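# Mount the wooden bed rail onto the post's pegs

## Task

Put the end of the wooden bed rail onto both of the post's pegs, pushed fully home, with the rail's other end resting in the bracket. It only counts if the rail stays there by itself once the robot lets go.

## Robot and tools

Robot: two arms, left_arm and right_arm, mounted on opposite sides of the table and facing each other. left_arm's base is on the +y side. The names are labels only and do not match the left or right of any picture. Each arm has six joints in this column order: waist, shoulder, elbow, wrist pitch, wrist yaw, wrist roll. Each also has a two-finger gripper. The fingers point along the gripper's +x axis and close along its y axis. The reported hand point lies between the finger pads, 3 to 4 cm behind the fingertips.

Scene frame, shared by both arms: the origin is at the table centre, +z is up, and the tabletop is at z = +0.020 m.

execute_actions takes "actions", a list holding zero or one item, and an optional "pictures" boolean (images come by default).
- Empty list: moves nothing and just reports the current state.
- Wait: {"steps": N}, with N up to 300 control steps of 1/30 s each. It ends N steps after the previous result, and your reply time counts toward N. Nothing new is commanded.
- Move: {"rows": [...], "steps": N}, with 1 to 15 rows and N up to 15 (default 15). One row is used per step, and the last row repeats if there are fewer rows than steps.

Each row is a single flat list of 14 numbers, each in [-1, 1], covering both arms even if only one moves. Numbers 1-6 are left_arm's joints in column order and number 7 is left_arm's gripper opening. Numbers 8-14 are the same for right_arm.

Joint numbers are offsets, not poses. They are measured from that arm's joint angles in the most recent result that listed them. Before any such result exists, and for later calls within one reply, they are measured from where the arm is when the action begins. They are never measured from the previous row. The scale per unit is:
- 0.9615 rad for waist, shoulder and elbow
- 1.713 rad for wrist pitch
- 1.767 rad for wrist yaw
- 1.728 rad for wrist roll

An all-zero row is not a pause. It pulls the arm back to the reference angles.

Stated joint ranges in radians, per arm: waist -3.054 to 3.054, shoulder 0.000 to 3.142, elbow 0.000 to 2.356, wrist pitch -1.571 to 1.571, wrist yaw -1.571 to 1.571, wrist roll -3.142 to 3.142. The true ends may differ by up to 0.010 rad. A call that pushes a joint more than 0.010 rad beyond an end is refused entirely, and nothing moves. A target past the true end is clipped to it, and the result then says "joint sent to its limit". That line may refer to an earlier action that is still running. If the line does not appear, that is no proof the joint has room left.

The opening number is absolute, not an offset. +1 is fully open, which is a 0.088 m pad gap. Empty fingers meet near -0.80, and values down to -1 close them no further. Going from open to closed takes at least about 0.5 s.

Speed limits: each step, a joint's target is kept within a set lead of its measured angle. The lead is 0.211 rad for waist, shoulder and elbow, 0.213 for wrist pitch, 0.267 for wrist yaw and 0.228 for wrist roll. If the targets would move the hand more than 70 mm from where it is, they are all scaled back. Friction can leave a joint short of its target, especially at long reach, and tiny moves may not happen at all. Check the angles after each move.

Between calls, the arms keep heading for the last row sent. They stop once everything has nearly settled or a step is HELD. Only a new action then makes them travel further or press harder. Fingers that are still moving finish moving.

Result lines:
- State line (left_arm: … | right_arm: …): each hand's end_effector_position in m, end_effector_quat_wxyz, and linear (m/s) and angular (rad/s) velocity, in the scene frame. Positions can be off, more so at long reach.
- Joint positions / Joint velocities: one block per arm with the six joints (rad, rad/s), then the pad gap (m, m/s).
- grip_measured: the opening on the command scale. Each gripper has its own fixed error of up to about 1 mm. When squeezing something hard, it also reads narrower than the pads really are, by up to 0.061 on that scale. To hold a part, keep commanding about 0.07 below grip_measured; a smaller margin gives a lighter grip. Parts thinner than about 3 mm get proportionally less force. Each pad pushes with about 34-49 N at most and can spike briefly on first contact.
- "joint command not followed": a clearance check altered or blocked joint targets; the rest of the row still ran.
- HELD: marks steps on which all or part of your row was not sent.
- Torque fault: a joint reached its load limit. That arm halts for 10 s and drops the rest of the call. Load limits in N m: waist 17.8, shoulder 22, elbow 22, wrist pitch 5.8, wrist yaw 5.78, wrist roll 5.42. A held load adds to these torques.
- MOTOR HOT: a motor is at 50 °C or above from holding a load. At 95 °C an OVER-TEMPERATURE FAULT holds that arm still. If it has not cooled within 30-60 s, the arm and its gripper lose power and go limp.

zoom_image: {"camera": name, "region": [x0, y0, x1, y1]} gives a sharper crop of that camera's latest image. Pixels are counted from the top-left corner, and the region can be at most 504x504. Cameras, all 504x504: cam_head_left, cam_head_right, cam_high, cam_low, cam_left_wrist, cam_right_wrist.

show_instructions: takes no arguments and shows the reference picture(s) of the finished assembly.

finished_scene: {"scene": number of the current scene} ends and grades it, and this cannot be reversed. Answering without any tool call ends the run.

Cautions:
- Held parts may get brief tugs, and loose items may get nudged.
- Never drop or knock anything off the table.
- Avoid letting the arms collide or press on each other.
- Avoid slams, drops, slips and forceful shoves.
- Make sure the rail sits on its own before finishing.

Each tool is called as name(argument=value, ...), one argument or row to a line, values as JSON.

## Session

show_instructions(
)

execute_actions(
  actions=[],
)

Reference images for this scene: Fitting the bed rail to the post page 1.

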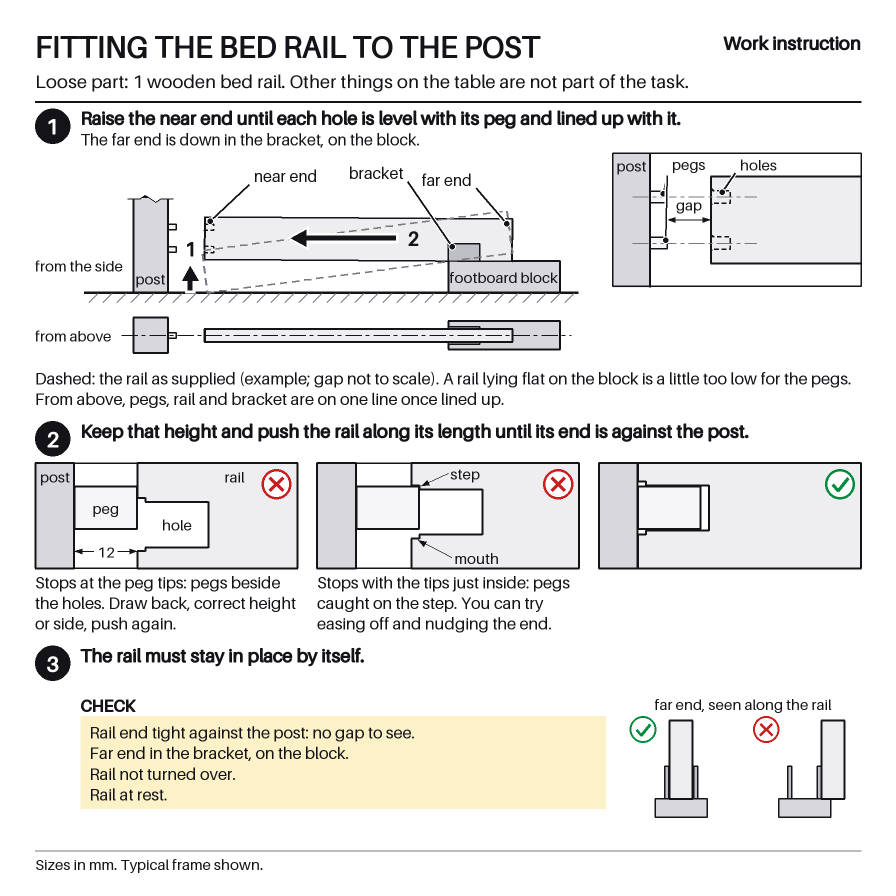

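Scene clock: 0.00 s of 4700.00 s.
left_arm: end_effector_position=(+0.3173, +0.2150, +0.4085) grip_measured=+1.000 end_effector_quat_wxyz=(-0.566, +0.775, -0.234, -0.157) end_effector_velocity=(+0.001, +0.003, -0.002) end_effector_angular_velocity=(+0.015, -0.012, +0.014) | right_arm: end_effector_position=(+0.2996, -0.6035, +0.2395) grip_measured=+1.000 end_effector_quat_wxyz=(+0.713, -0.452, +0.496, -0.204) end_effector_velocity=(-0.001, -0.000, -0.001) end_effector_angular_velocity=(+0.002, +0.013, +0.006)
Joint positions: left_arm=[-0.06   1.49   1.387 -0.833 -0.887 -2.751  0.088] | right_arm=[-0.998  1.496  0.732 -0.199  0.879 -0.617  0.088]
Joint velocities: left_arm=[-0.002  0.002 -0.007 -0.007 -0.022 -0.007  0.   ] | right_arm=[-0.002 -0.002 -0.002 -0.007 -0.007 -0.007  0.   ]
Motor temperatures (°C, as the motors report them): left_arm=[29 32 30 26 39 25] | right_arm=[27 29 31 30 25 26]
Heat: left arm: hottest wrist yaw 39 °C (+0.0 °C/min); right arm: hottest elbow 31 °C (+0.0 °C/min).

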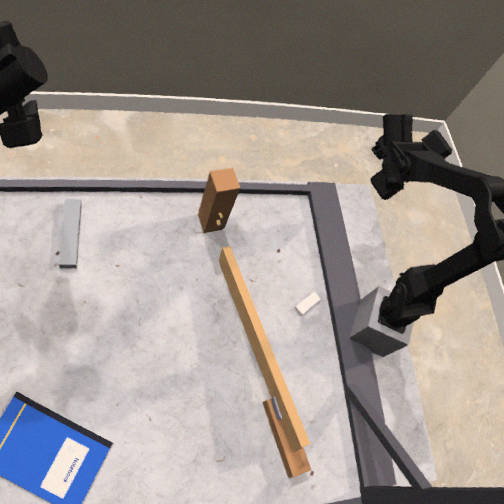

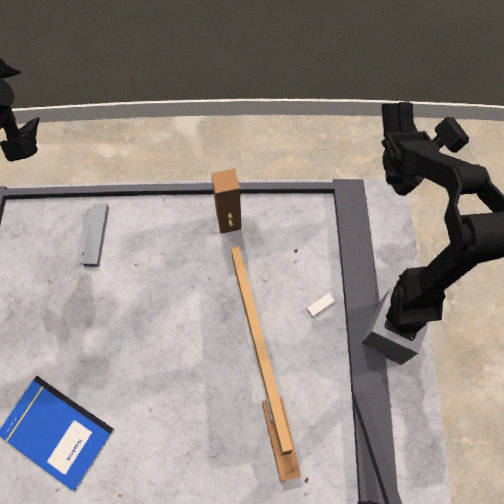

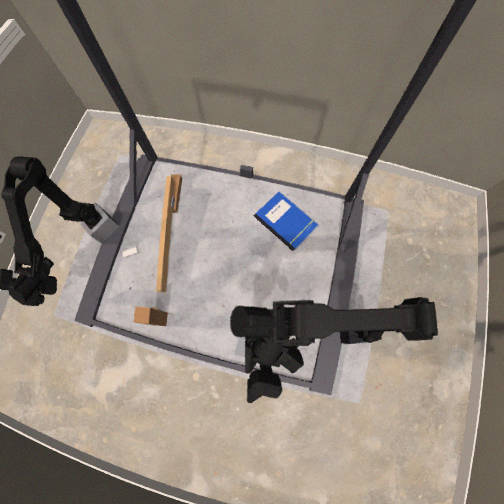

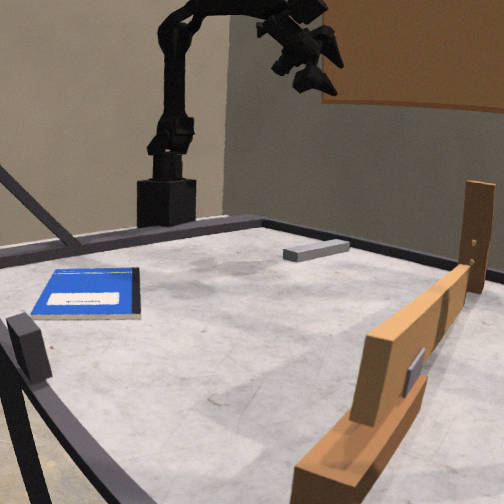

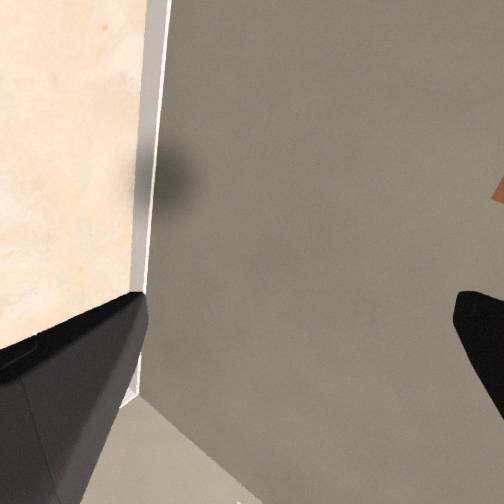

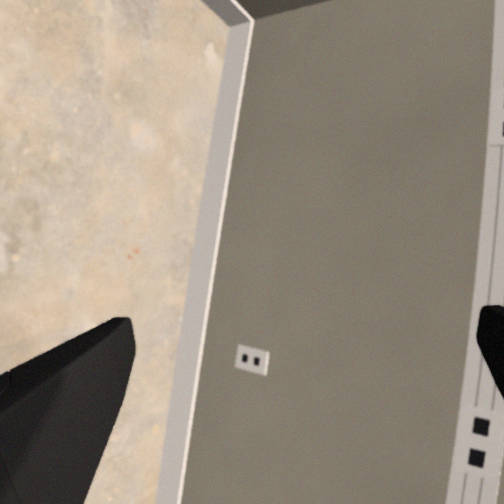

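execute_actions(
  actions=[
    {"rows":[[0,0,0,0,0,0,1,0.6,0.21,0.41,-0.45,-0.497,0.55,1]],"steps":15},
  ],
  pictures=false,
)

execute_actions(
  actions=[
    {"steps":45},
  ],
  pictures=false,
)

Scene clock: 11.80 s of 4700.00 s.
left_arm: end_effector_position=(+0.3173, +0.2150, +0.4085) grip_measured=+1.000 end_effector_quat_wxyz=(-0.566, +0.775, -0.234, -0.157) end_effector_velocity=(+0.001, +0.002, -0.000) end_effector_angular_velocity=(+0.010, -0.013, +0.014) | right_arm: end_effector_position=(+0.2364, -0.3349, +0.2011) grip_measured=+1.000 end_effector_quat_wxyz=(+0.732, -0.178, +0.636, +0.165) end_effector_velocity=(-0.377, +0.084, -0.065) end_effector_angular_velocity=(+0.214, +1.563, -1.377)
Joint positions: left_arm=[-0.06   1.49   1.387 -0.833 -0.887 -2.751  0.088] | right_arm=[-0.439  1.678  1.107 -0.881  0.07   0.144  0.088]
Joint velocities: left_arm=[-0.002  0.002 -0.002 -0.007 -0.022 -0.007  0.   ] | right_arm=[ 0.515  0.085 -0.002 -1.179 -0.872  2.015  0.   ]
Motor temperatures (°C, as the motors report them): left_arm=[29 33 32 27 38 25] | right_arm=[27 30 32 30 25 26]
Heat: left arm: hottest wrist yaw 38 °C (-5.1 °C/min); right arm: hottest elbow 32 °C (+5.1 °C/min).
Steps of this call (steps 1 to 90: nothing new was sent; then 8.30 s passed at rest; steps 91 to 105: all 15 steps of this action). Readings (joint positions):
91: left_arm=[-0.060 1.490 1.387 -0.833 -0.887 -2.751] | right_arm=[-0.984 1.517 0.758 -0.248 0.847 -0.576]
92: left_arm=[-0.060 1.490 1.387 -0.833 -0.887 -2.751] | right_arm=[-0.952 1.546 0.795 -0.284 0.794 -0.532]
94: left_arm=[-0.060 1.490 1.387 -0.833 -0.887 -2.751] | right_arm=[-0.871 1.605 0.873 -0.366 0.681 -0.443]
98: left_arm=[-0.060 1.490 1.387 -0.833 -0.887 -2.751] | right_arm=[-0.703 1.656 1.012 -0.532 0.467 -0.262]
105: the state above

Scene clock: 13.30 s of 4700.00 s.
left_arm: end_effector_position=(+0.3173, +0.2150, +0.4085) grip_measured=+1.000 end_effector_quat_wxyz=(-0.566, +0.775, -0.234, -0.157) end_effector_velocity=(+0.002, +0.003, +0.001) end_effector_angular_velocity=(+0.005, -0.014, +0.019) | right_arm: end_effector_position=(+0.2137, -0.3332, +0.1987) grip_measured=+1.000 end_effector_quat_wxyz=(+0.708, -0.111, +0.687, +0.119) end_effector_velocity=(-0.003, +0.001, +0.000) end_effector_angular_velocity=(+0.013, +0.019, -0.009)
Joint positions: left_arm=[-0.06   1.49   1.387 -0.833 -0.887 -2.751  0.088] | right_arm=[-0.422  1.686  1.114 -0.968  0.004  0.329  0.088]
Joint velocities: left_arm=[ 0.002  0.002  0.002 -0.007 -0.022 -0.007  0.   ] | right_arm=[-0.002 -0.002 -0.002 -0.007 -0.022  0.007  0.   ]
Motor temperatures (°C, as the motors report them): left_arm=[29 33 32 27 38 25] | right_arm=[27 30 32 30 25 26]
Heat: left arm: hottest wrist yaw 38 °C (-4.5 °C/min); right arm: hottest elbow 32 °C (+4.5 °C/min).
Steps of this call (steps 1 to 30: the robot went on to your last target; steps 31 to 45: nothing new was sent). Readings (joint positions):
1: left_arm=[-0.060 1.490 1.387 -0.833 -0.887 -2.751] | right_arm=[-0.427 1.681 1.107 -0.911 0.049 0.200]
2: left_arm=[-0.060 1.490 1.387 -0.833 -0.887 -2.751] | right_arm=[-0.422 1.684 1.107 -0.928 0.036 0.240]
4: left_arm=[-0.060 1.490 1.387 -0.833 -0.887 -2.751] | right_arm=[-0.422 1.686 1.109 -0.948 0.021 0.287]
8: left_arm=[-0.060 1.490 1.387 -0.833 -0.887 -2.751] | right_arm=[-0.422 1.686 1.113 -0.963 0.008 0.319]
45: the state above
All arms were judged still, so your last target was given up. Only a new action makes them travel on or press farther. Fingers that are still opening or closing keep moving.

execute_actions(
  actions=[
    {"rows":[[0,0,0,0,0,0,1,0.52,0,0,0,0,0.52,1]],"steps":15},
  ],
  pictures=false,
)

execute_actions(
  actions=[
    {"steps":30},
  ],
)

Scene clock: 15.63 s of 4700.00 s.
left_arm: end_effector_position=(+0.3173, +0.2150, +0.4085) grip_measured=+1.000 end_effector_quat_wxyz=(-0.566, +0.775, -0.234, -0.157) end_effector_velocity=(-0.002, +0.000, -0.005) end_effector_angular_velocity=(-0.003, +0.014, +0.004) | right_arm: end_effector_position=(+0.0993, -0.2430, +0.1987) grip_measured=+1.000 end_effector_quat_wxyz=(+0.711, +0.023, +0.702, -0.003) end_effector_velocity=(-0.003, -0.005, -0.000) end_effector_angular_velocity=(-0.012, +0.026, -0.390)
Joint positions: left_arm=[-0.06   1.49   1.387 -0.833 -0.887 -2.751  0.088] | right_arm=[ 0.075  1.686  1.114 -0.968  0.001  1.19   0.088]
Joint velocities: left_arm=[-0.002  0.002 -0.007 -0.007  0.007 -0.022  0.   ] | right_arm=[-0.002 -0.002 -0.002 -0.022 -0.007  0.388  0.   ]
Motor temperatures (°C, as the motors report them): left_arm=[29 33 32 27 37 25] | right_arm=[27 30 33 30 25 26]
Heat: left arm: hottest wrist yaw 37 °C (-7.7 °C/min); right arm: hottest elbow 33 °C (+7.7 °C/min).
Steps of this call (steps 1 to 55: nothing new was sent; steps 56 to 70: all 15 steps of this action). Readings (joint positions):
56: left_arm=[-0.060 1.490 1.387 -0.833 -0.887 -2.751] | right_arm=[-0.398 1.686 1.114 -0.968 0.015 0.397]
57: left_arm=[-0.060 1.490 1.387 -0.833 -0.887 -2.751] | right_arm=[-0.348 1.686 1.114 -0.968 0.015 0.467]
59: left_arm=[-0.060 1.490 1.387 -0.833 -0.887 -2.751] | right_arm=[-0.220 1.686 1.114 -0.968 0.008 0.604]
63: left_arm=[-0.060 1.490 1.387 -0.833 -0.887 -2.751] | right_arm=[0.019 1.686 1.114 -0.968 0.000 0.875]
70: the state above

Scene clock: 16.63 s of 4700.00 s.
left_arm: end_effector_position=(+0.3173, +0.2150, +0.4085) grip_measured=+1.000 end_effector_quat_wxyz=(-0.566, +0.775, -0.234, -0.157) end_effector_velocity=(-0.001, +0.002, -0.000) end_effector_angular_velocity=(+0.002, -0.003, +0.006) | right_arm: end_effector_position=(+0.0993, -0.2430, +0.1987) grip_measured=+1.000 end_effector_quat_wxyz=(+0.711, +0.035, +0.702, -0.015) end_effector_velocity=(-0.001, -0.002, +0.000) end_effector_angular_velocity=(-0.004, +0.009, +0.005)
Joint positions: left_arm=[-0.06   1.49   1.387 -0.833 -0.887 -2.751  0.088] | right_arm=[ 0.075  1.686  1.114 -0.968  0.001  1.223  0.088]
Joint velocities: left_arm=[-0.002 -0.002 -0.002 -0.007 -0.007 -0.007  0.   ] | right_arm=[-0.002 -0.002 -0.002 -0.007 -0.007 -0.007  0.   ]
Motor temperatures (°C, as the motors report them): left_arm=[29 33 32 27 37 25] | right_arm=[27 30 33 30 25 26]
Heat: left arm: hottest wrist yaw 37 °C (-7.2 °C/min); right arm: hottest elbow 33 °C (+7.2 °C/min).
Steps of this call (steps 1 to 30: the robot went on to your last target). Readings (joint positions):
1: left_arm=[-0.060 1.490 1.387 -0.833 -0.887 -2.751] | right_arm=[0.075 1.686 1.114 -0.968 0.001 1.200]
2: left_arm=[-0.060 1.490 1.387 -0.833 -0.887 -2.751] | right_arm=[0.075 1.686 1.114 -0.968 0.001 1.207]
4: left_arm=[-0.060 1.490 1.387 -0.833 -0.887 -2.751] | right_arm=[0.075 1.686 1.114 -0.968 0.001 1.215]
8: left_arm=[-0.060 1.490 1.387 -0.833 -0.887 -2.751] | right_arm=[0.075 1.686 1.114 -0.968 0.001 1.221]
30: the state above
All arms were judged still, so your last target was given up. Only a new action makes them travel on or press farther. Fingers that are still opening or closing keep moving.

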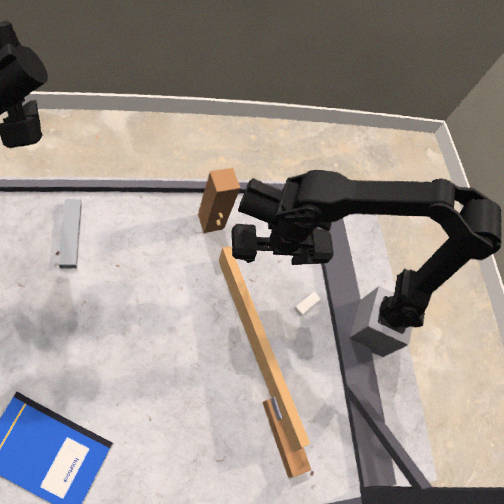

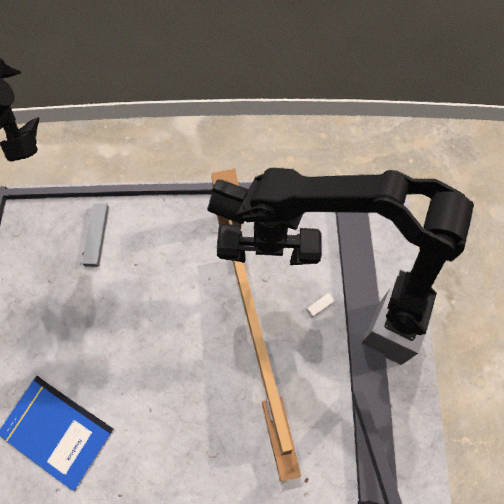

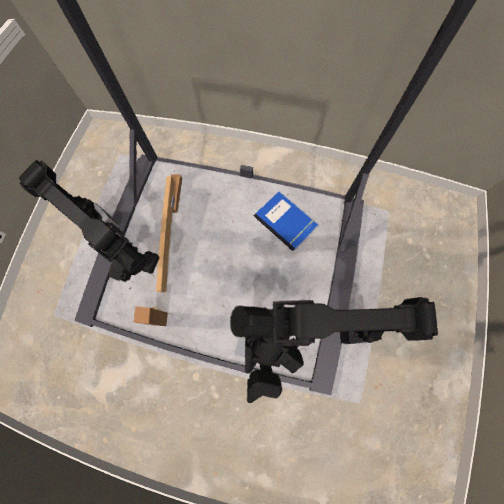

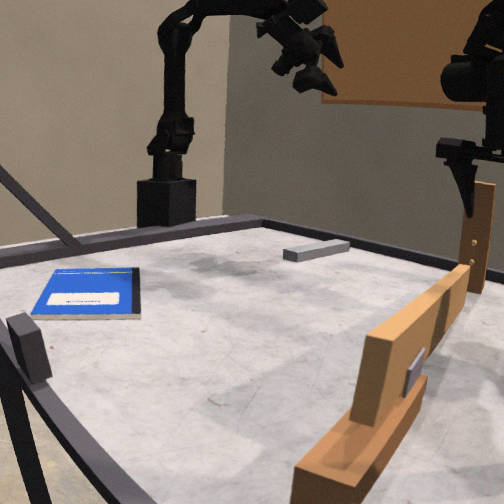

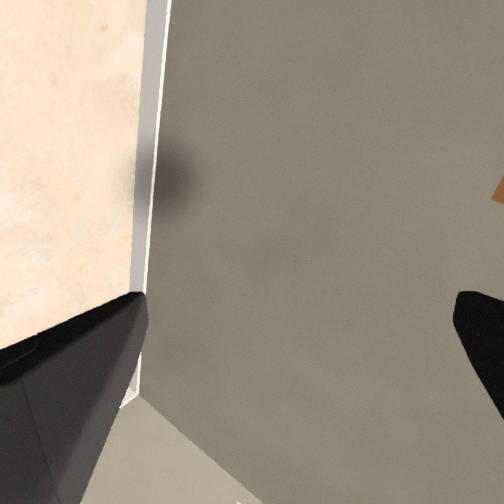

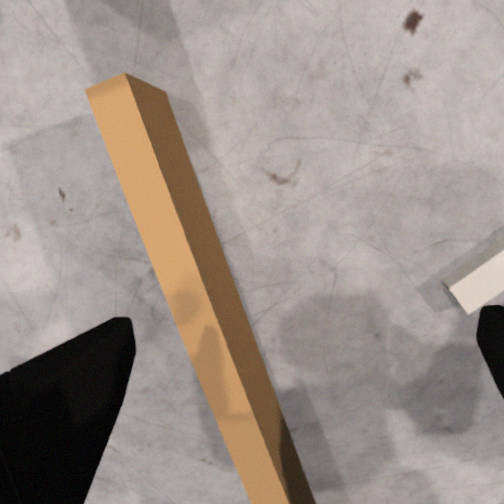

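execute_actions(
  actions=[
    {"rows":[[0,0,0,0,0,0,1,0,0.22,0.2,0,0,0.12,1]],"steps":15},
  ],
  pictures=false,
)

execute_actions(
  actions=[
    {"steps":20},
  ],
)

Scene clock: 22.10 s of 4700.00 s.
left_arm: end_effector_position=(+0.3173, +0.2150, +0.4085) grip_measured=+1.000 end_effector_quat_wxyz=(-0.566, +0.775, -0.234, -0.157) end_effector_velocity=(-0.001, +0.002, -0.002) end_effector_angular_velocity=(-0.005, +0.001, +0.013) | right_arm: end_effector_position=(+0.1178, -0.2009, +0.1840) grip_measured=+1.000 end_effector_quat_wxyz=(+0.702, +0.101, +0.699, -0.090) end_effector_velocity=(-0.000, -0.004, +0.001) end_effector_angular_velocity=(-0.013, +0.014, -0.015)
Joint positions: left_arm=[-0.06   1.49   1.387 -0.833 -0.887 -2.751  0.088] | right_arm=[ 0.075  1.882  1.294 -0.966  0.001  1.425  0.088]
Joint velocities: left_arm=[-0.002 -0.002 -0.007 -0.007 -0.007 -0.022  0.   ] | right_arm=[-0.007 -0.002  0.002 -0.022 -0.007  0.007  0.   ]
Motor temperatures (°C, as the motors report them): left_arm=[29 34 33 28 37 25] | right_arm=[27 31 33 30 25 26]
Heat: left arm: hottest wrist yaw 37 °C (-5.4 °C/min); right arm: hottest elbow 33 °C (+5.4 °C/min).
Steps of this call (steps 1 to 90: nothing new was sent; then 1.97 s passed at rest; steps 91 to 105: all 15 steps of this action). Readings (joint positions):
91: left_arm=[-0.060 1.490 1.387 -0.833 -0.887 -2.751] | right_arm=[0.075 1.724 1.150 -0.995 0.001 1.283]
92: left_arm=[-0.060 1.490 1.387 -0.833 -0.887 -2.751] | right_arm=[0.075 1.767 1.196 -0.977 0.001 1.330]
94: left_arm=[-0.060 1.490 1.387 -0.833 -0.887 -2.751] | right_arm=[0.075 1.842 1.261 -0.952 0.001 1.378]
98: left_arm=[-0.060 1.490 1.387 -0.833 -0.887 -2.751] | right_arm=[0.075 1.879 1.282 -0.966 0.001 1.415]
105: the state above

Scene clock: 22.77 s of 4700.00 s.
left_arm: end_effector_position=(+0.3173, +0.2150, +0.4085) grip_measured=+1.000 end_effector_quat_wxyz=(-0.566, +0.775, -0.234, -0.157) end_effector_velocity=(-0.002, +0.000, -0.001) end_effector_angular_velocity=(-0.000, +0.009, -0.003) | right_arm: end_effector_position=(+0.1178, -0.2010, +0.1836) grip_measured=+1.000 end_effector_quat_wxyz=(+0.702, +0.101, +0.699, -0.091) end_effector_velocity=(-0.001, -0.006, +0.000) end_effector_angular_velocity=(-0.017, +0.016, +0.000)
Joint positions: left_arm=[-0.06   1.49   1.387 -0.833 -0.887 -2.751  0.088] | right_arm=[ 0.075  1.883  1.294 -0.966  0.001  1.426  0.088]
Joint velocities: left_arm=[-0.002 -0.002 -0.002 -0.007  0.007 -0.007  0.   ] | right_arm=[-0.007 -0.002 -0.002 -0.022 -0.007 -0.007  0.   ]
Motor temperatures (°C, as the motors report them): left_arm=[29 34 33 28 37 25] | right_arm=[27 31 33 30 25 26]
Heat: left arm: hottest wrist yaw 37 °C (-5.3 °C/min); right arm: hottest elbow 33 °C (+5.3 °C/min).
Steps of this call (steps 1 to 15: the robot went on to your last target; steps 16 to 20: nothing new was sent). Readings (joint positions):
1: left_arm=[-0.060 1.490 1.387 -0.833 -0.887 -2.751] | right_arm=[0.075 1.882 1.294 -0.966 0.001 1.425]
2: left_arm=[-0.060 1.490 1.387 -0.833 -0.887 -2.751] | right_arm=[0.075 1.883 1.294 -0.966 0.001 1.425]
4: left_arm=[-0.060 1.490 1.387 -0.833 -0.887 -2.751] | right_arm=[0.075 1.883 1.294 -0.966 0.001 1.426]
8: left_arm=[-0.060 1.490 1.387 -0.833 -0.887 -2.751] | right_arm=[0.075 1.883 1.294 -0.966 0.001 1.426]
20: the state above
All arms were judged still, so your last target was given up. Only a new action makes them travel on or press farther. Fingers that are still opening or closing keep moving.

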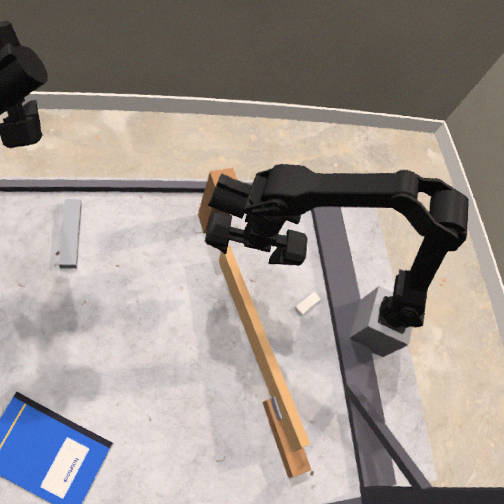

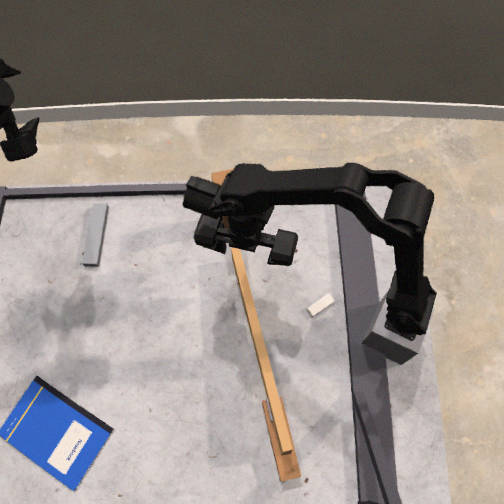

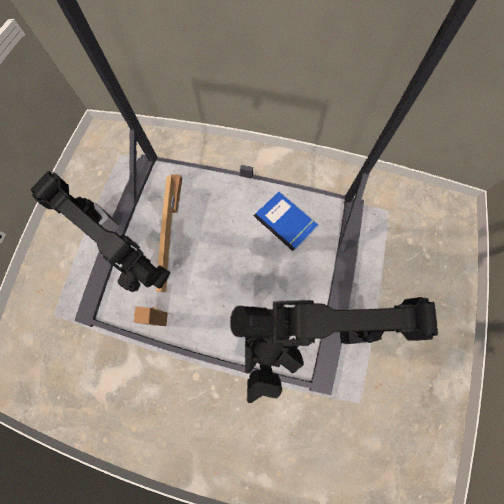

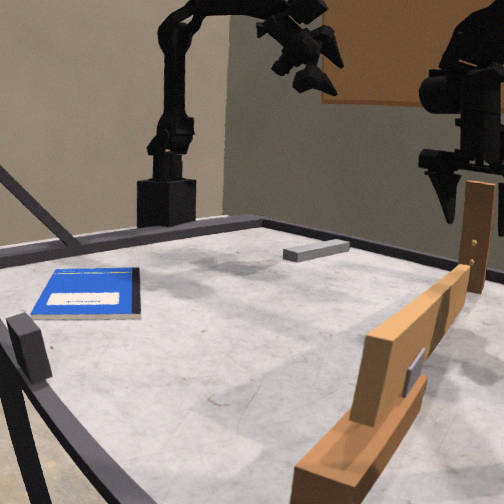

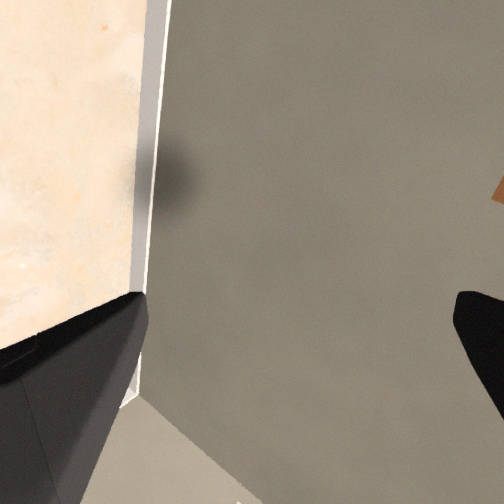

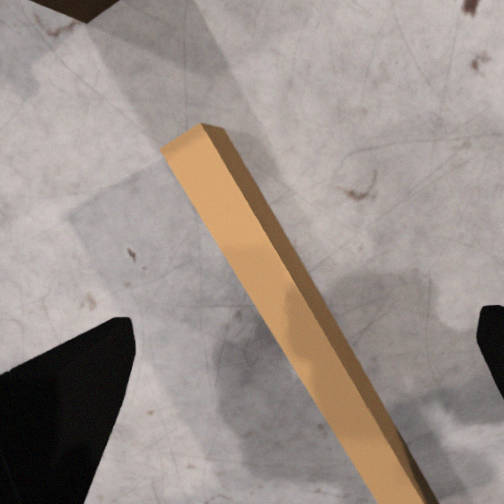

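execute_actions(
  actions=[
    {"rows":[[0,0,0,0,0,0,1,0.1,0,0,0,0,-0.32,1]],"steps":15},
  ],
)

Scene clock: 31.83 s of 4700.00 s.
left_arm: end_effector_position=(+0.3173, +0.2150, +0.4085) grip_measured=+1.000 end_effector_quat_wxyz=(-0.566, +0.775, -0.234, -0.157) end_effector_velocity=(+0.000, -0.001, -0.000) end_effector_angular_velocity=(-0.019, -0.002, +0.013) | right_arm: end_effector_position=(+0.0866, -0.1889, +0.1836) grip_measured=+1.000 end_effector_quat_wxyz=(+0.698, -0.125, +0.692, +0.134) end_effector_velocity=(-0.003, -0.003, -0.001) end_effector_angular_velocity=(-0.010, +0.010, +0.068)
Joint positions: left_arm=[-0.06   1.49   1.387 -0.833 -0.887 -2.751  0.088] | right_arm=[ 0.173  1.883  1.294 -0.966  0.001  0.883  0.088]
Joint velocities: left_arm=[-0.002  0.002 -0.002  0.007 -0.007 -0.022  0.   ] | right_arm=[ 0.002 -0.002 -0.007 -0.007 -0.007 -0.066  0.   ]
Motor temperatures (°C, as the motors report them): left_arm=[29 34 34 28 36 25] | right_arm=[27 32 34 30 25 26]
Heat: left arm: hottest wrist yaw 36 °C (-5.7 °C/min); right arm: hottest elbow 34 °C (+5.7 °C/min).
Steps of this call (steps 1 to 90: nothing new was sent; then 5.57 s passed at rest; steps 91 to 105: all 15 steps of this action). Readings (joint positions):
91: left_arm=[-0.060 1.490 1.387 -0.833 -0.887 -2.751] | right_arm=[0.083 1.883 1.294 -0.966 0.005 1.366]
92: left_arm=[-0.060 1.490 1.387 -0.833 -0.887 -2.751] | right_arm=[0.101 1.883 1.294 -0.966 0.005 1.297]
94: left_arm=[-0.060 1.490 1.387 -0.833 -0.887 -2.751] | right_arm=[0.144 1.883 1.294 -0.966 0.003 1.161]
98: left_arm=[-0.060 1.490 1.387 -0.833 -0.887 -2.751] | right_arm=[0.173 1.883 1.294 -0.966 0.001 0.948]
105: the state above

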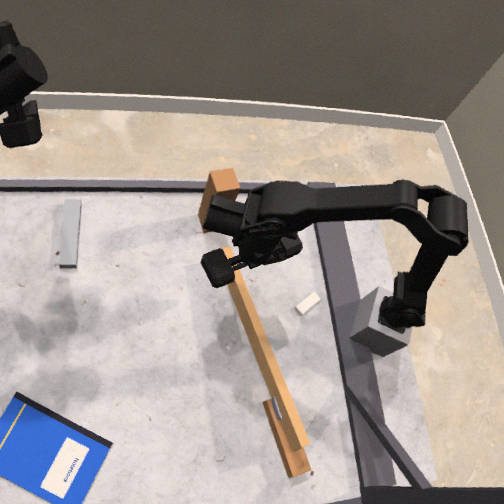

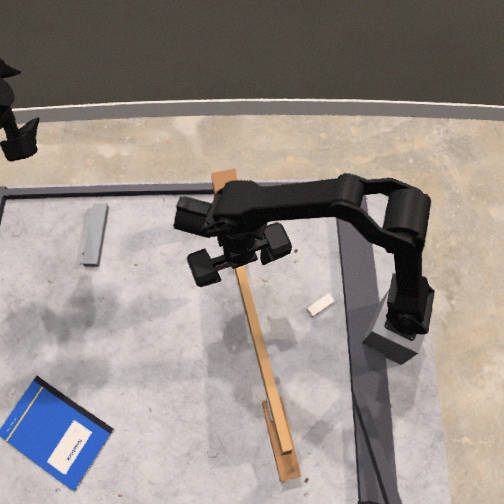

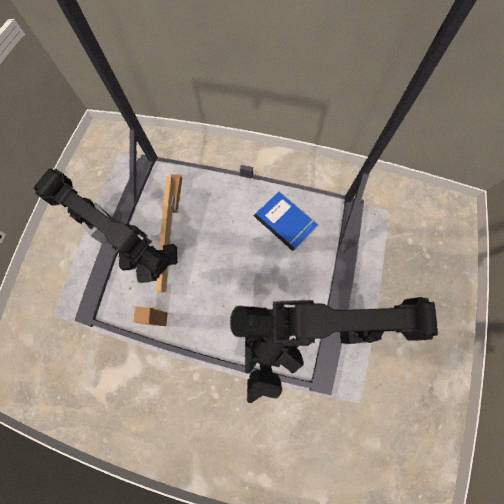

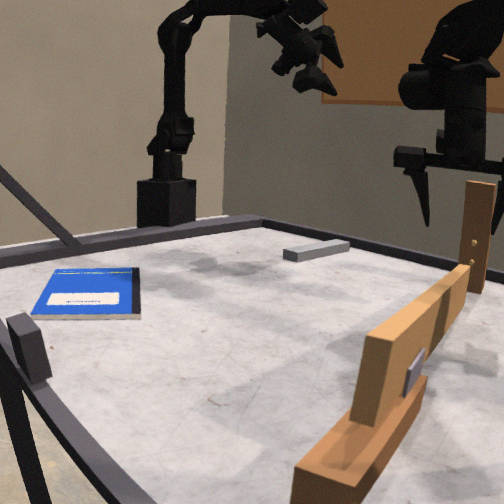

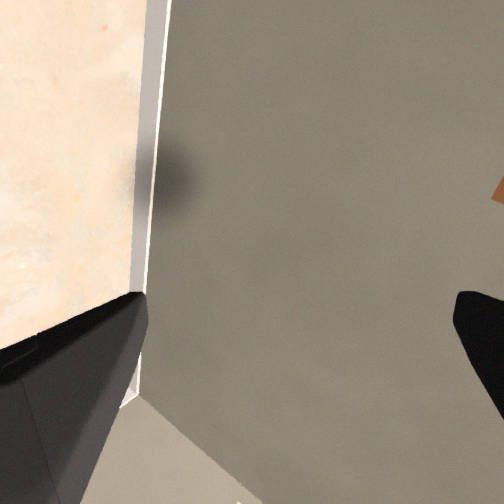

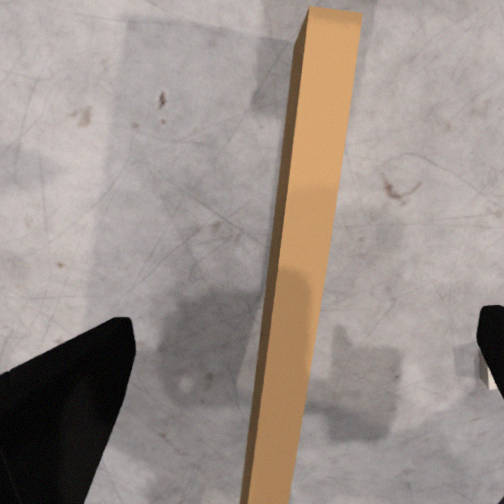

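execute_actions(
  actions=[
    {"rows":[[0,0,0,0,0,0,1,0,0.12,-0.04,0.09,0,-0.05,1]],"steps":15},
  ],
)

Scene clock: 37.33 s of 4700.00 s.
left_arm: end_effector_position=(+0.3173, +0.2150, +0.4085) grip_measured=+1.000 end_effector_quat_wxyz=(-0.566, +0.775, -0.234, -0.157) end_effector_velocity=(-0.001, +0.002, +0.001) end_effector_angular_velocity=(+0.005, -0.014, +0.009) | right_arm: end_effector_position=(+0.0913, -0.1747, +0.1420) grip_measured=+1.000 end_effector_quat_wxyz=(+0.695, -0.149, +0.684, +0.166) end_effector_velocity=(-0.001, -0.004, -0.003) end_effector_angular_velocity=(-0.019, -0.002, +0.010)
Joint positions: left_arm=[-0.06   1.49   1.387 -0.833 -0.887 -2.751  0.088] | right_arm=[ 0.173  1.989  1.262 -0.815  0.001  0.802  0.088]
Joint velocities: left_arm=[-0.007 -0.002 -0.002 -0.007 -0.022 -0.007  0.   ] | right_arm=[ 0.002  0.002 -0.007 -0.007  0.007 -0.007  0.   ]
Motor temperatures (°C, as the motors report them): left_arm=[29 35 34 28 36 25] | right_arm=[27 33 34 30 25 26]
Heat: left arm: hottest wrist yaw 36 °C (-4.8 °C/min); right arm: hottest elbow 34 °C (+4.8 °C/min).
Steps of this call (steps 1 to 15: the robot went on to your last target; steps 16 to 90: nothing new was sent; then 2.00 s passed at rest; steps 91 to 105: all 15 steps of this action). Readings (joint positions):
91: left_arm=[-0.060 1.490 1.387 -0.833 -0.887 -2.751] | right_arm=[0.173 1.898 1.288 -0.936 0.001 0.856]
92: left_arm=[-0.060 1.490 1.387 -0.833 -0.887 -2.751] | right_arm=[0.173 1.913 1.287 -0.886 0.001 0.838]
94: left_arm=[-0.060 1.490 1.387 -0.833 -0.887 -2.751] | right_arm=[0.173 1.955 1.283 -0.844 0.001 0.818]
98: left_arm=[-0.060 1.490 1.387 -0.833 -0.887 -2.751] | right_arm=[0.173 1.989 1.262 -0.825 0.001 0.805]
105: the state above

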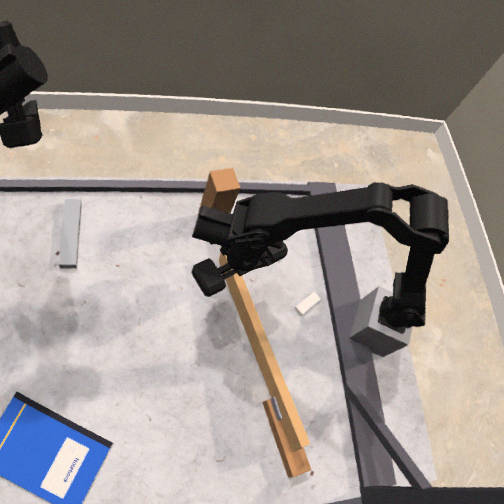

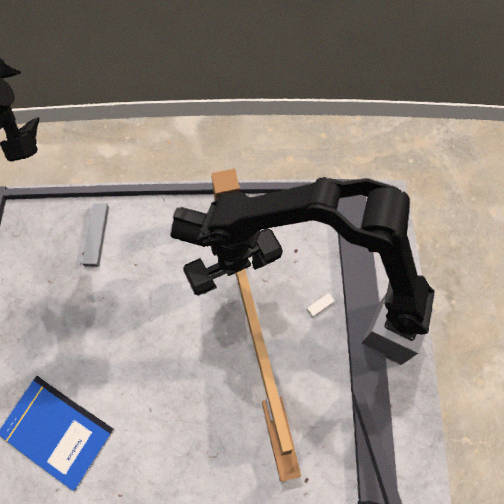

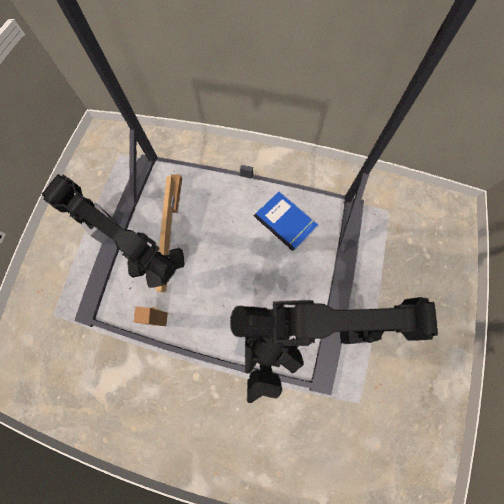

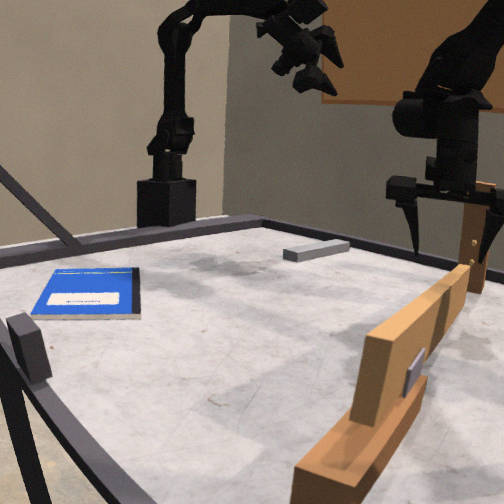

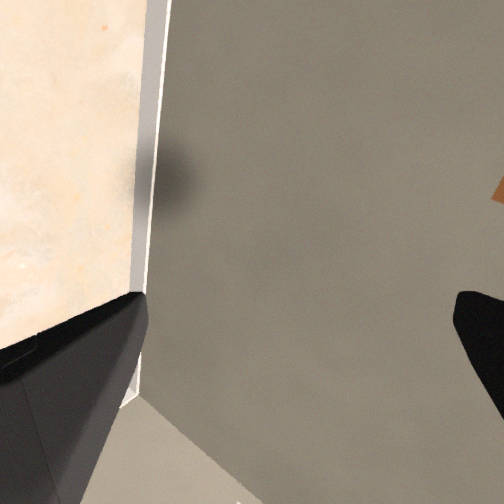

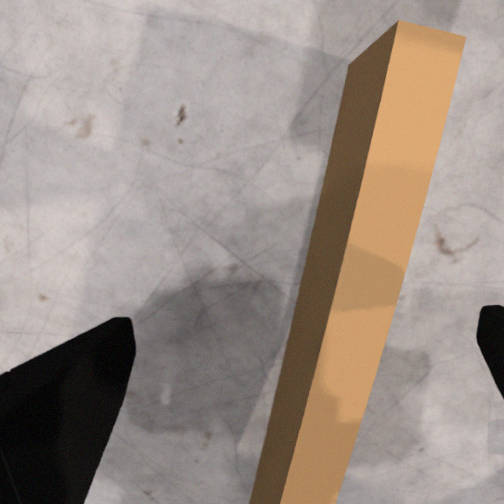

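execute_actions(
  actions=[
    {"rows":[[0,0,0,0,0,0,1,0,0.0,-0.2,0.11,0,0,1]],"steps":15},
  ],
)

Scene clock: 41.37 s of 4700.00 s.
left_arm: end_effector_position=(+0.3173, +0.2150, +0.4085) grip_measured=+1.000 end_effector_quat_wxyz=(-0.566, +0.775, -0.234, -0.157) end_effector_velocity=(+0.002, +0.004, -0.002) end_effector_angular_velocity=(+0.002, -0.009, +0.027) | right_arm: end_effector_position=(+0.0837, -0.1977, +0.1038) grip_measured=+1.000 end_effector_quat_wxyz=(+0.695, -0.148, +0.683, +0.167) end_effector_velocity=(-0.001, +0.005, +0.002) end_effector_angular_velocity=(+0.032, +0.012, +0.006)
Joint positions: left_arm=[-0.06   1.49   1.387 -0.833 -0.887 -2.751  0.088] | right_arm=[ 0.173  1.988  1.08  -0.63   0.001  0.801  0.088]
Joint velocities: left_arm=[ 0.002  0.002 -0.007 -0.007 -0.022 -0.022  0.   ] | right_arm=[-0.002 -0.007 -0.002  0.022 -0.022 -0.007  0.   ]
Motor temperatures (°C, as the motors report them): left_arm=[29 35 34 28 36 25] | right_arm=[27 34 34 30 25 26]
Heat: left arm: hottest wrist yaw 36 °C (-4.4 °C/min); right arm: hottest shoulder 34 °C (+4.4 °C/min).
Steps of this call (steps 1 to 15: the robot went on to your last target; steps 16 to 90: nothing new was sent; then 0.53 s passed at rest; steps 91 to 105: all 15 steps of this action). Readings (joint positions):
91: left_arm=[-0.060 1.490 1.387 -0.833 -0.887 -2.751] | right_arm=[0.173 1.985 1.222 -0.747 0.001 0.801]
92: left_arm=[-0.060 1.490 1.387 -0.833 -0.887 -2.751] | right_arm=[0.173 1.979 1.186 -0.707 0.001 0.801]
94: left_arm=[-0.060 1.490 1.387 -0.833 -0.887 -2.751] | right_arm=[0.173 1.982 1.126 -0.677 0.001 0.801]
98: left_arm=[-0.060 1.490 1.387 -0.833 -0.887 -2.751] | right_arm=[0.173 1.988 1.082 -0.641 0.001 0.801]
105: the state above

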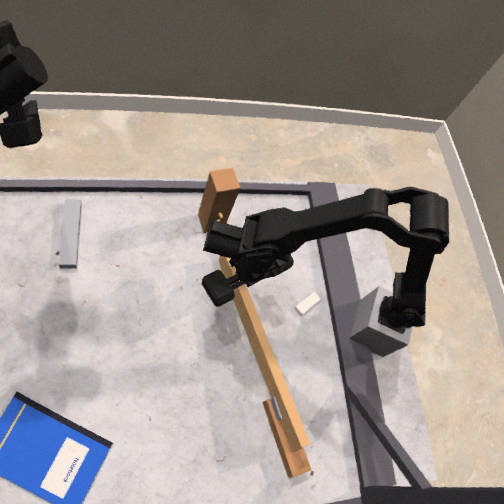

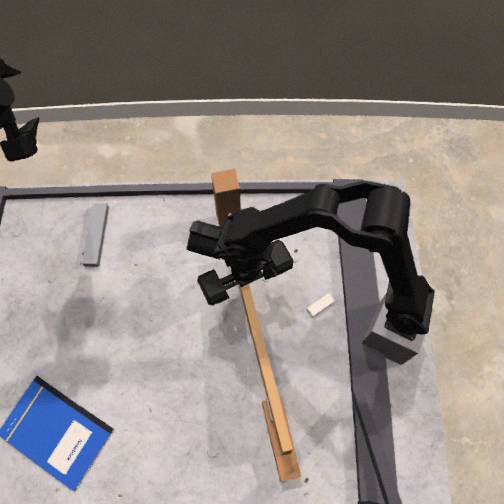

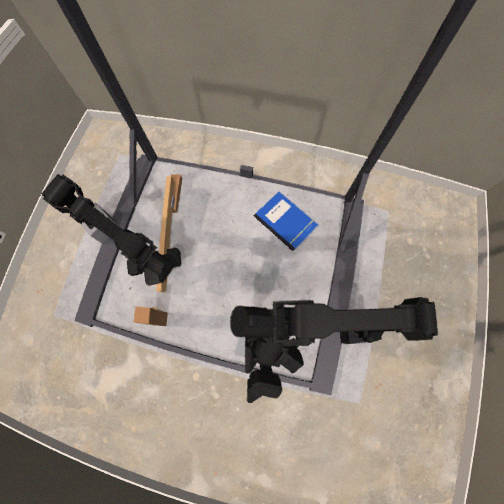

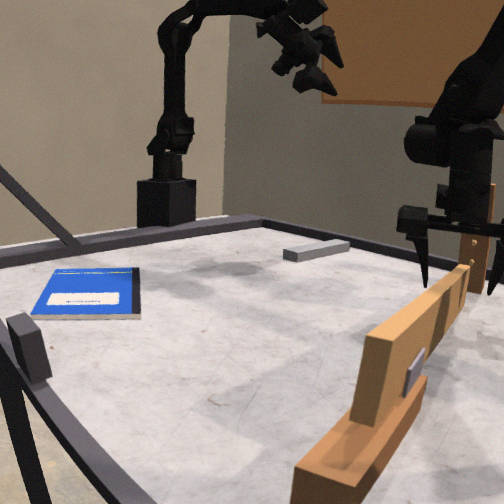

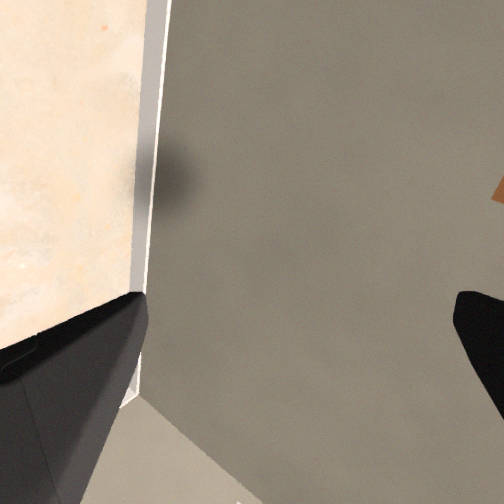

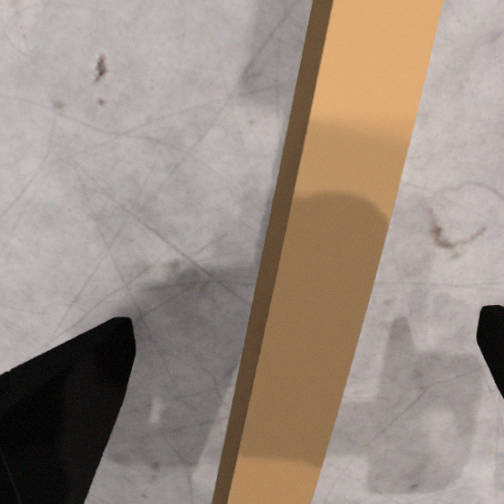

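execute_actions(
  actions=[
    {"rows":[[0,0,0,0,0,0,1,0,0.04,-0.06,0.054,0,-0.1,1]],"steps":15},
  ],
  pictures=false,
)

execute_actions(
  actions=[
    {"rows":[[0,0,0,0,0,0,1,0,0,0,0,0,0,-0.9]],"steps":15},
  ],
)

Scene clock: 44.60 s of 4700.00 s.
left_arm: end_effector_position=(+0.3173, +0.2150, +0.4085) grip_measured=+1.000 end_effector_quat_wxyz=(-0.566, +0.775, -0.234, -0.157) end_effector_velocity=(-0.001, +0.002, -0.000) end_effector_angular_velocity=(-0.010, +0.000, +0.013) | right_arm: end_effector_position=(+0.0829, -0.2001, +0.0868) grip_measured=+1.000 end_effector_quat_wxyz=(+0.684, -0.201, +0.663, +0.228) end_effector_velocity=(-0.002, -0.004, -0.001) end_effector_angular_velocity=(-0.010, +0.009, +0.034)
Joint positions: left_arm=[-0.06   1.49   1.387 -0.833 -0.887 -2.751  0.088] | right_arm=[ 0.173  2.015  1.032 -0.54   0.001  0.633  0.088]
Joint velocities: left_arm=[-0.002 -0.002 -0.002 -0.007 -0.007 -0.022  0.   ] | right_arm=[-0.002 -0.002 -0.007 -0.007 -0.007 -0.037  0.   ]
Motor temperatures (°C, as the motors report them): left_arm=[29 35 34 29 36 25] | right_arm=[27 34 34 30 25 26]
Heat: left arm: hottest wrist yaw 36 °C (-4.0 °C/min); right arm: hottest shoulder 34 °C (+4.0 °C/min).
Steps of this call (steps 1 to 15: the robot went on to your last target; steps 16 to 82: nothing new was sent; steps 83 to 97: all 15 steps of this action). Readings (joint positions):
83: left_arm=[-0.060 1.490 1.387 -0.833 -0.887 -2.751] | right_arm=[0.173 1.990 1.069 -0.602 0.001 0.755]
84: left_arm=[-0.060 1.490 1.387 -0.833 -0.887 -2.751] | right_arm=[0.173 1.993 1.060 -0.579 0.001 0.715]
86: left_arm=[-0.060 1.490 1.387 -0.833 -0.887 -2.751] | right_arm=[0.173 2.003 1.047 -0.561 0.001 0.672]
90: left_arm=[-0.060 1.490 1.387 -0.833 -0.887 -2.751] | right_arm=[0.173 2.015 1.033 -0.546 0.001 0.642]
97: the state above

Scene clock: 45.10 s of 4700.00 s.
left_arm: end_effector_position=(+0.3173, +0.2150, +0.4085) grip_measured=+1.000 end_effector_quat_wxyz=(-0.566, +0.775, -0.234, -0.157) end_effector_velocity=(-0.000, +0.000, -0.000) end_effector_angular_velocity=(-0.007, -0.005, +0.006) | right_arm: end_effector_position=(+0.0823, -0.1971, +0.0873) grip_measured=-0.286 end_effector_quat_wxyz=(+0.686, -0.186, +0.667, +0.224) end_effector_velocity=(+0.001, -0.001, -0.001) end_effector_angular_velocity=(+0.005, +0.006, +0.000)
Joint positions: left_arm=[-0.06   1.49   1.387 -0.833 -0.887 -2.751  0.088] | right_arm=[ 0.173  2.015  1.034 -0.532 -0.009  0.663  0.025]
Joint velocities: left_arm=[-0.002 -0.002 -0.007  0.007 -0.007 -0.007  0.   ] | right_arm=[-0.007 -0.002 -0.007  0.007 -0.007 -0.007 -0.   ]
Motor temperatures (°C, as the motors report them): left_arm=[29 35 34 29 36 25] | right_arm=[27 34 33 30 25 26]
Heat: left arm: hottest wrist yaw 36 °C (-4.0 °C/min); right arm: hottest shoulder 34 °C (+4.0 °C/min).
Steps of this call (steps 1 to 15: all 15 steps of this action). Readings (joint positions):
1: left_arm=[-0.060 1.490 1.387 -0.833 -0.887 -2.751] | right_arm=[0.173 2.015 1.032 -0.540 0.001 0.633]
2: left_arm=[-0.060 1.490 1.387 -0.833 -0.887 -2.751] | right_arm=[0.173 2.015 1.032 -0.540 0.001 0.633]
4: left_arm=[-0.060 1.490 1.387 -0.833 -0.887 -2.751] | right_arm=[0.173 2.015 1.032 -0.540 0.001 0.633]
8: left_arm=[-0.060 1.490 1.387 -0.833 -0.887 -2.751] | right_arm=[0.173 2.015 1.032 -0.540 0.001 0.633]
15: the state above

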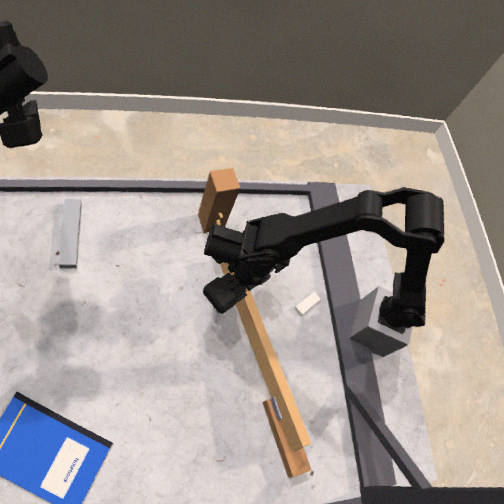

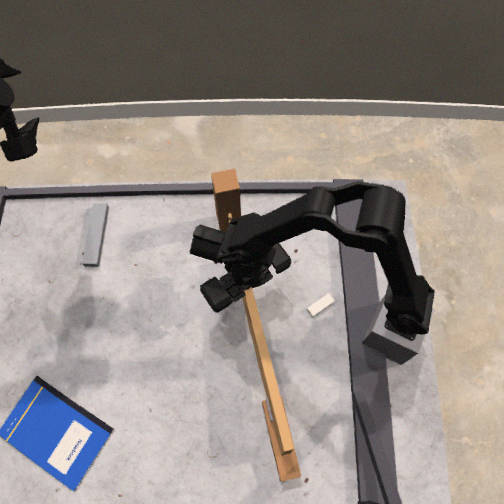

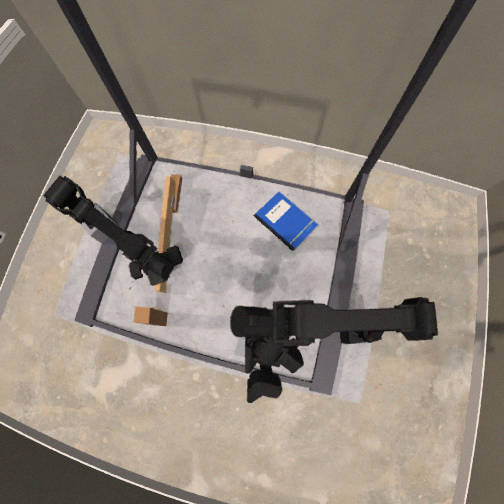

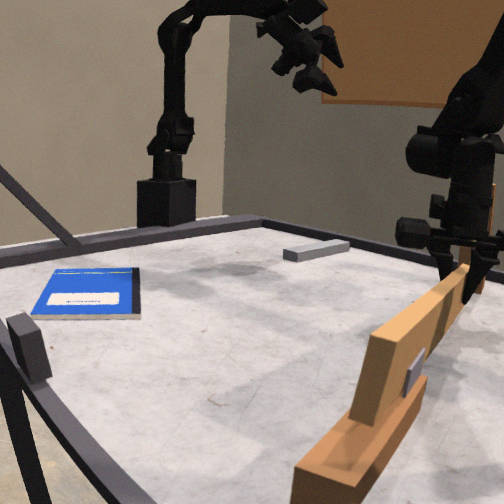

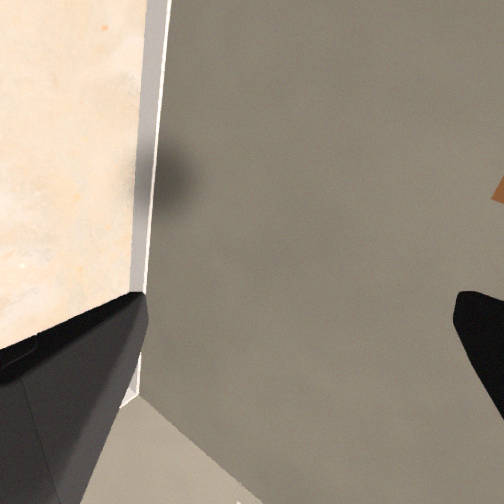

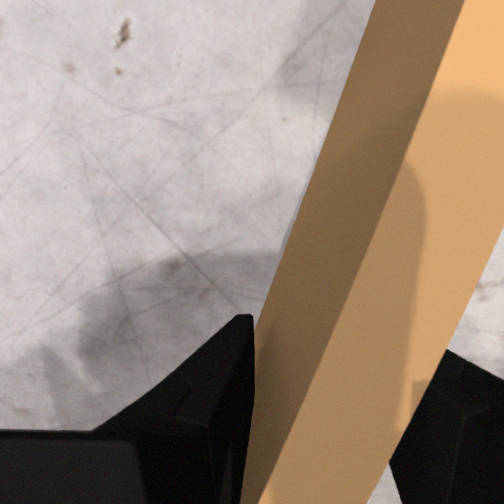

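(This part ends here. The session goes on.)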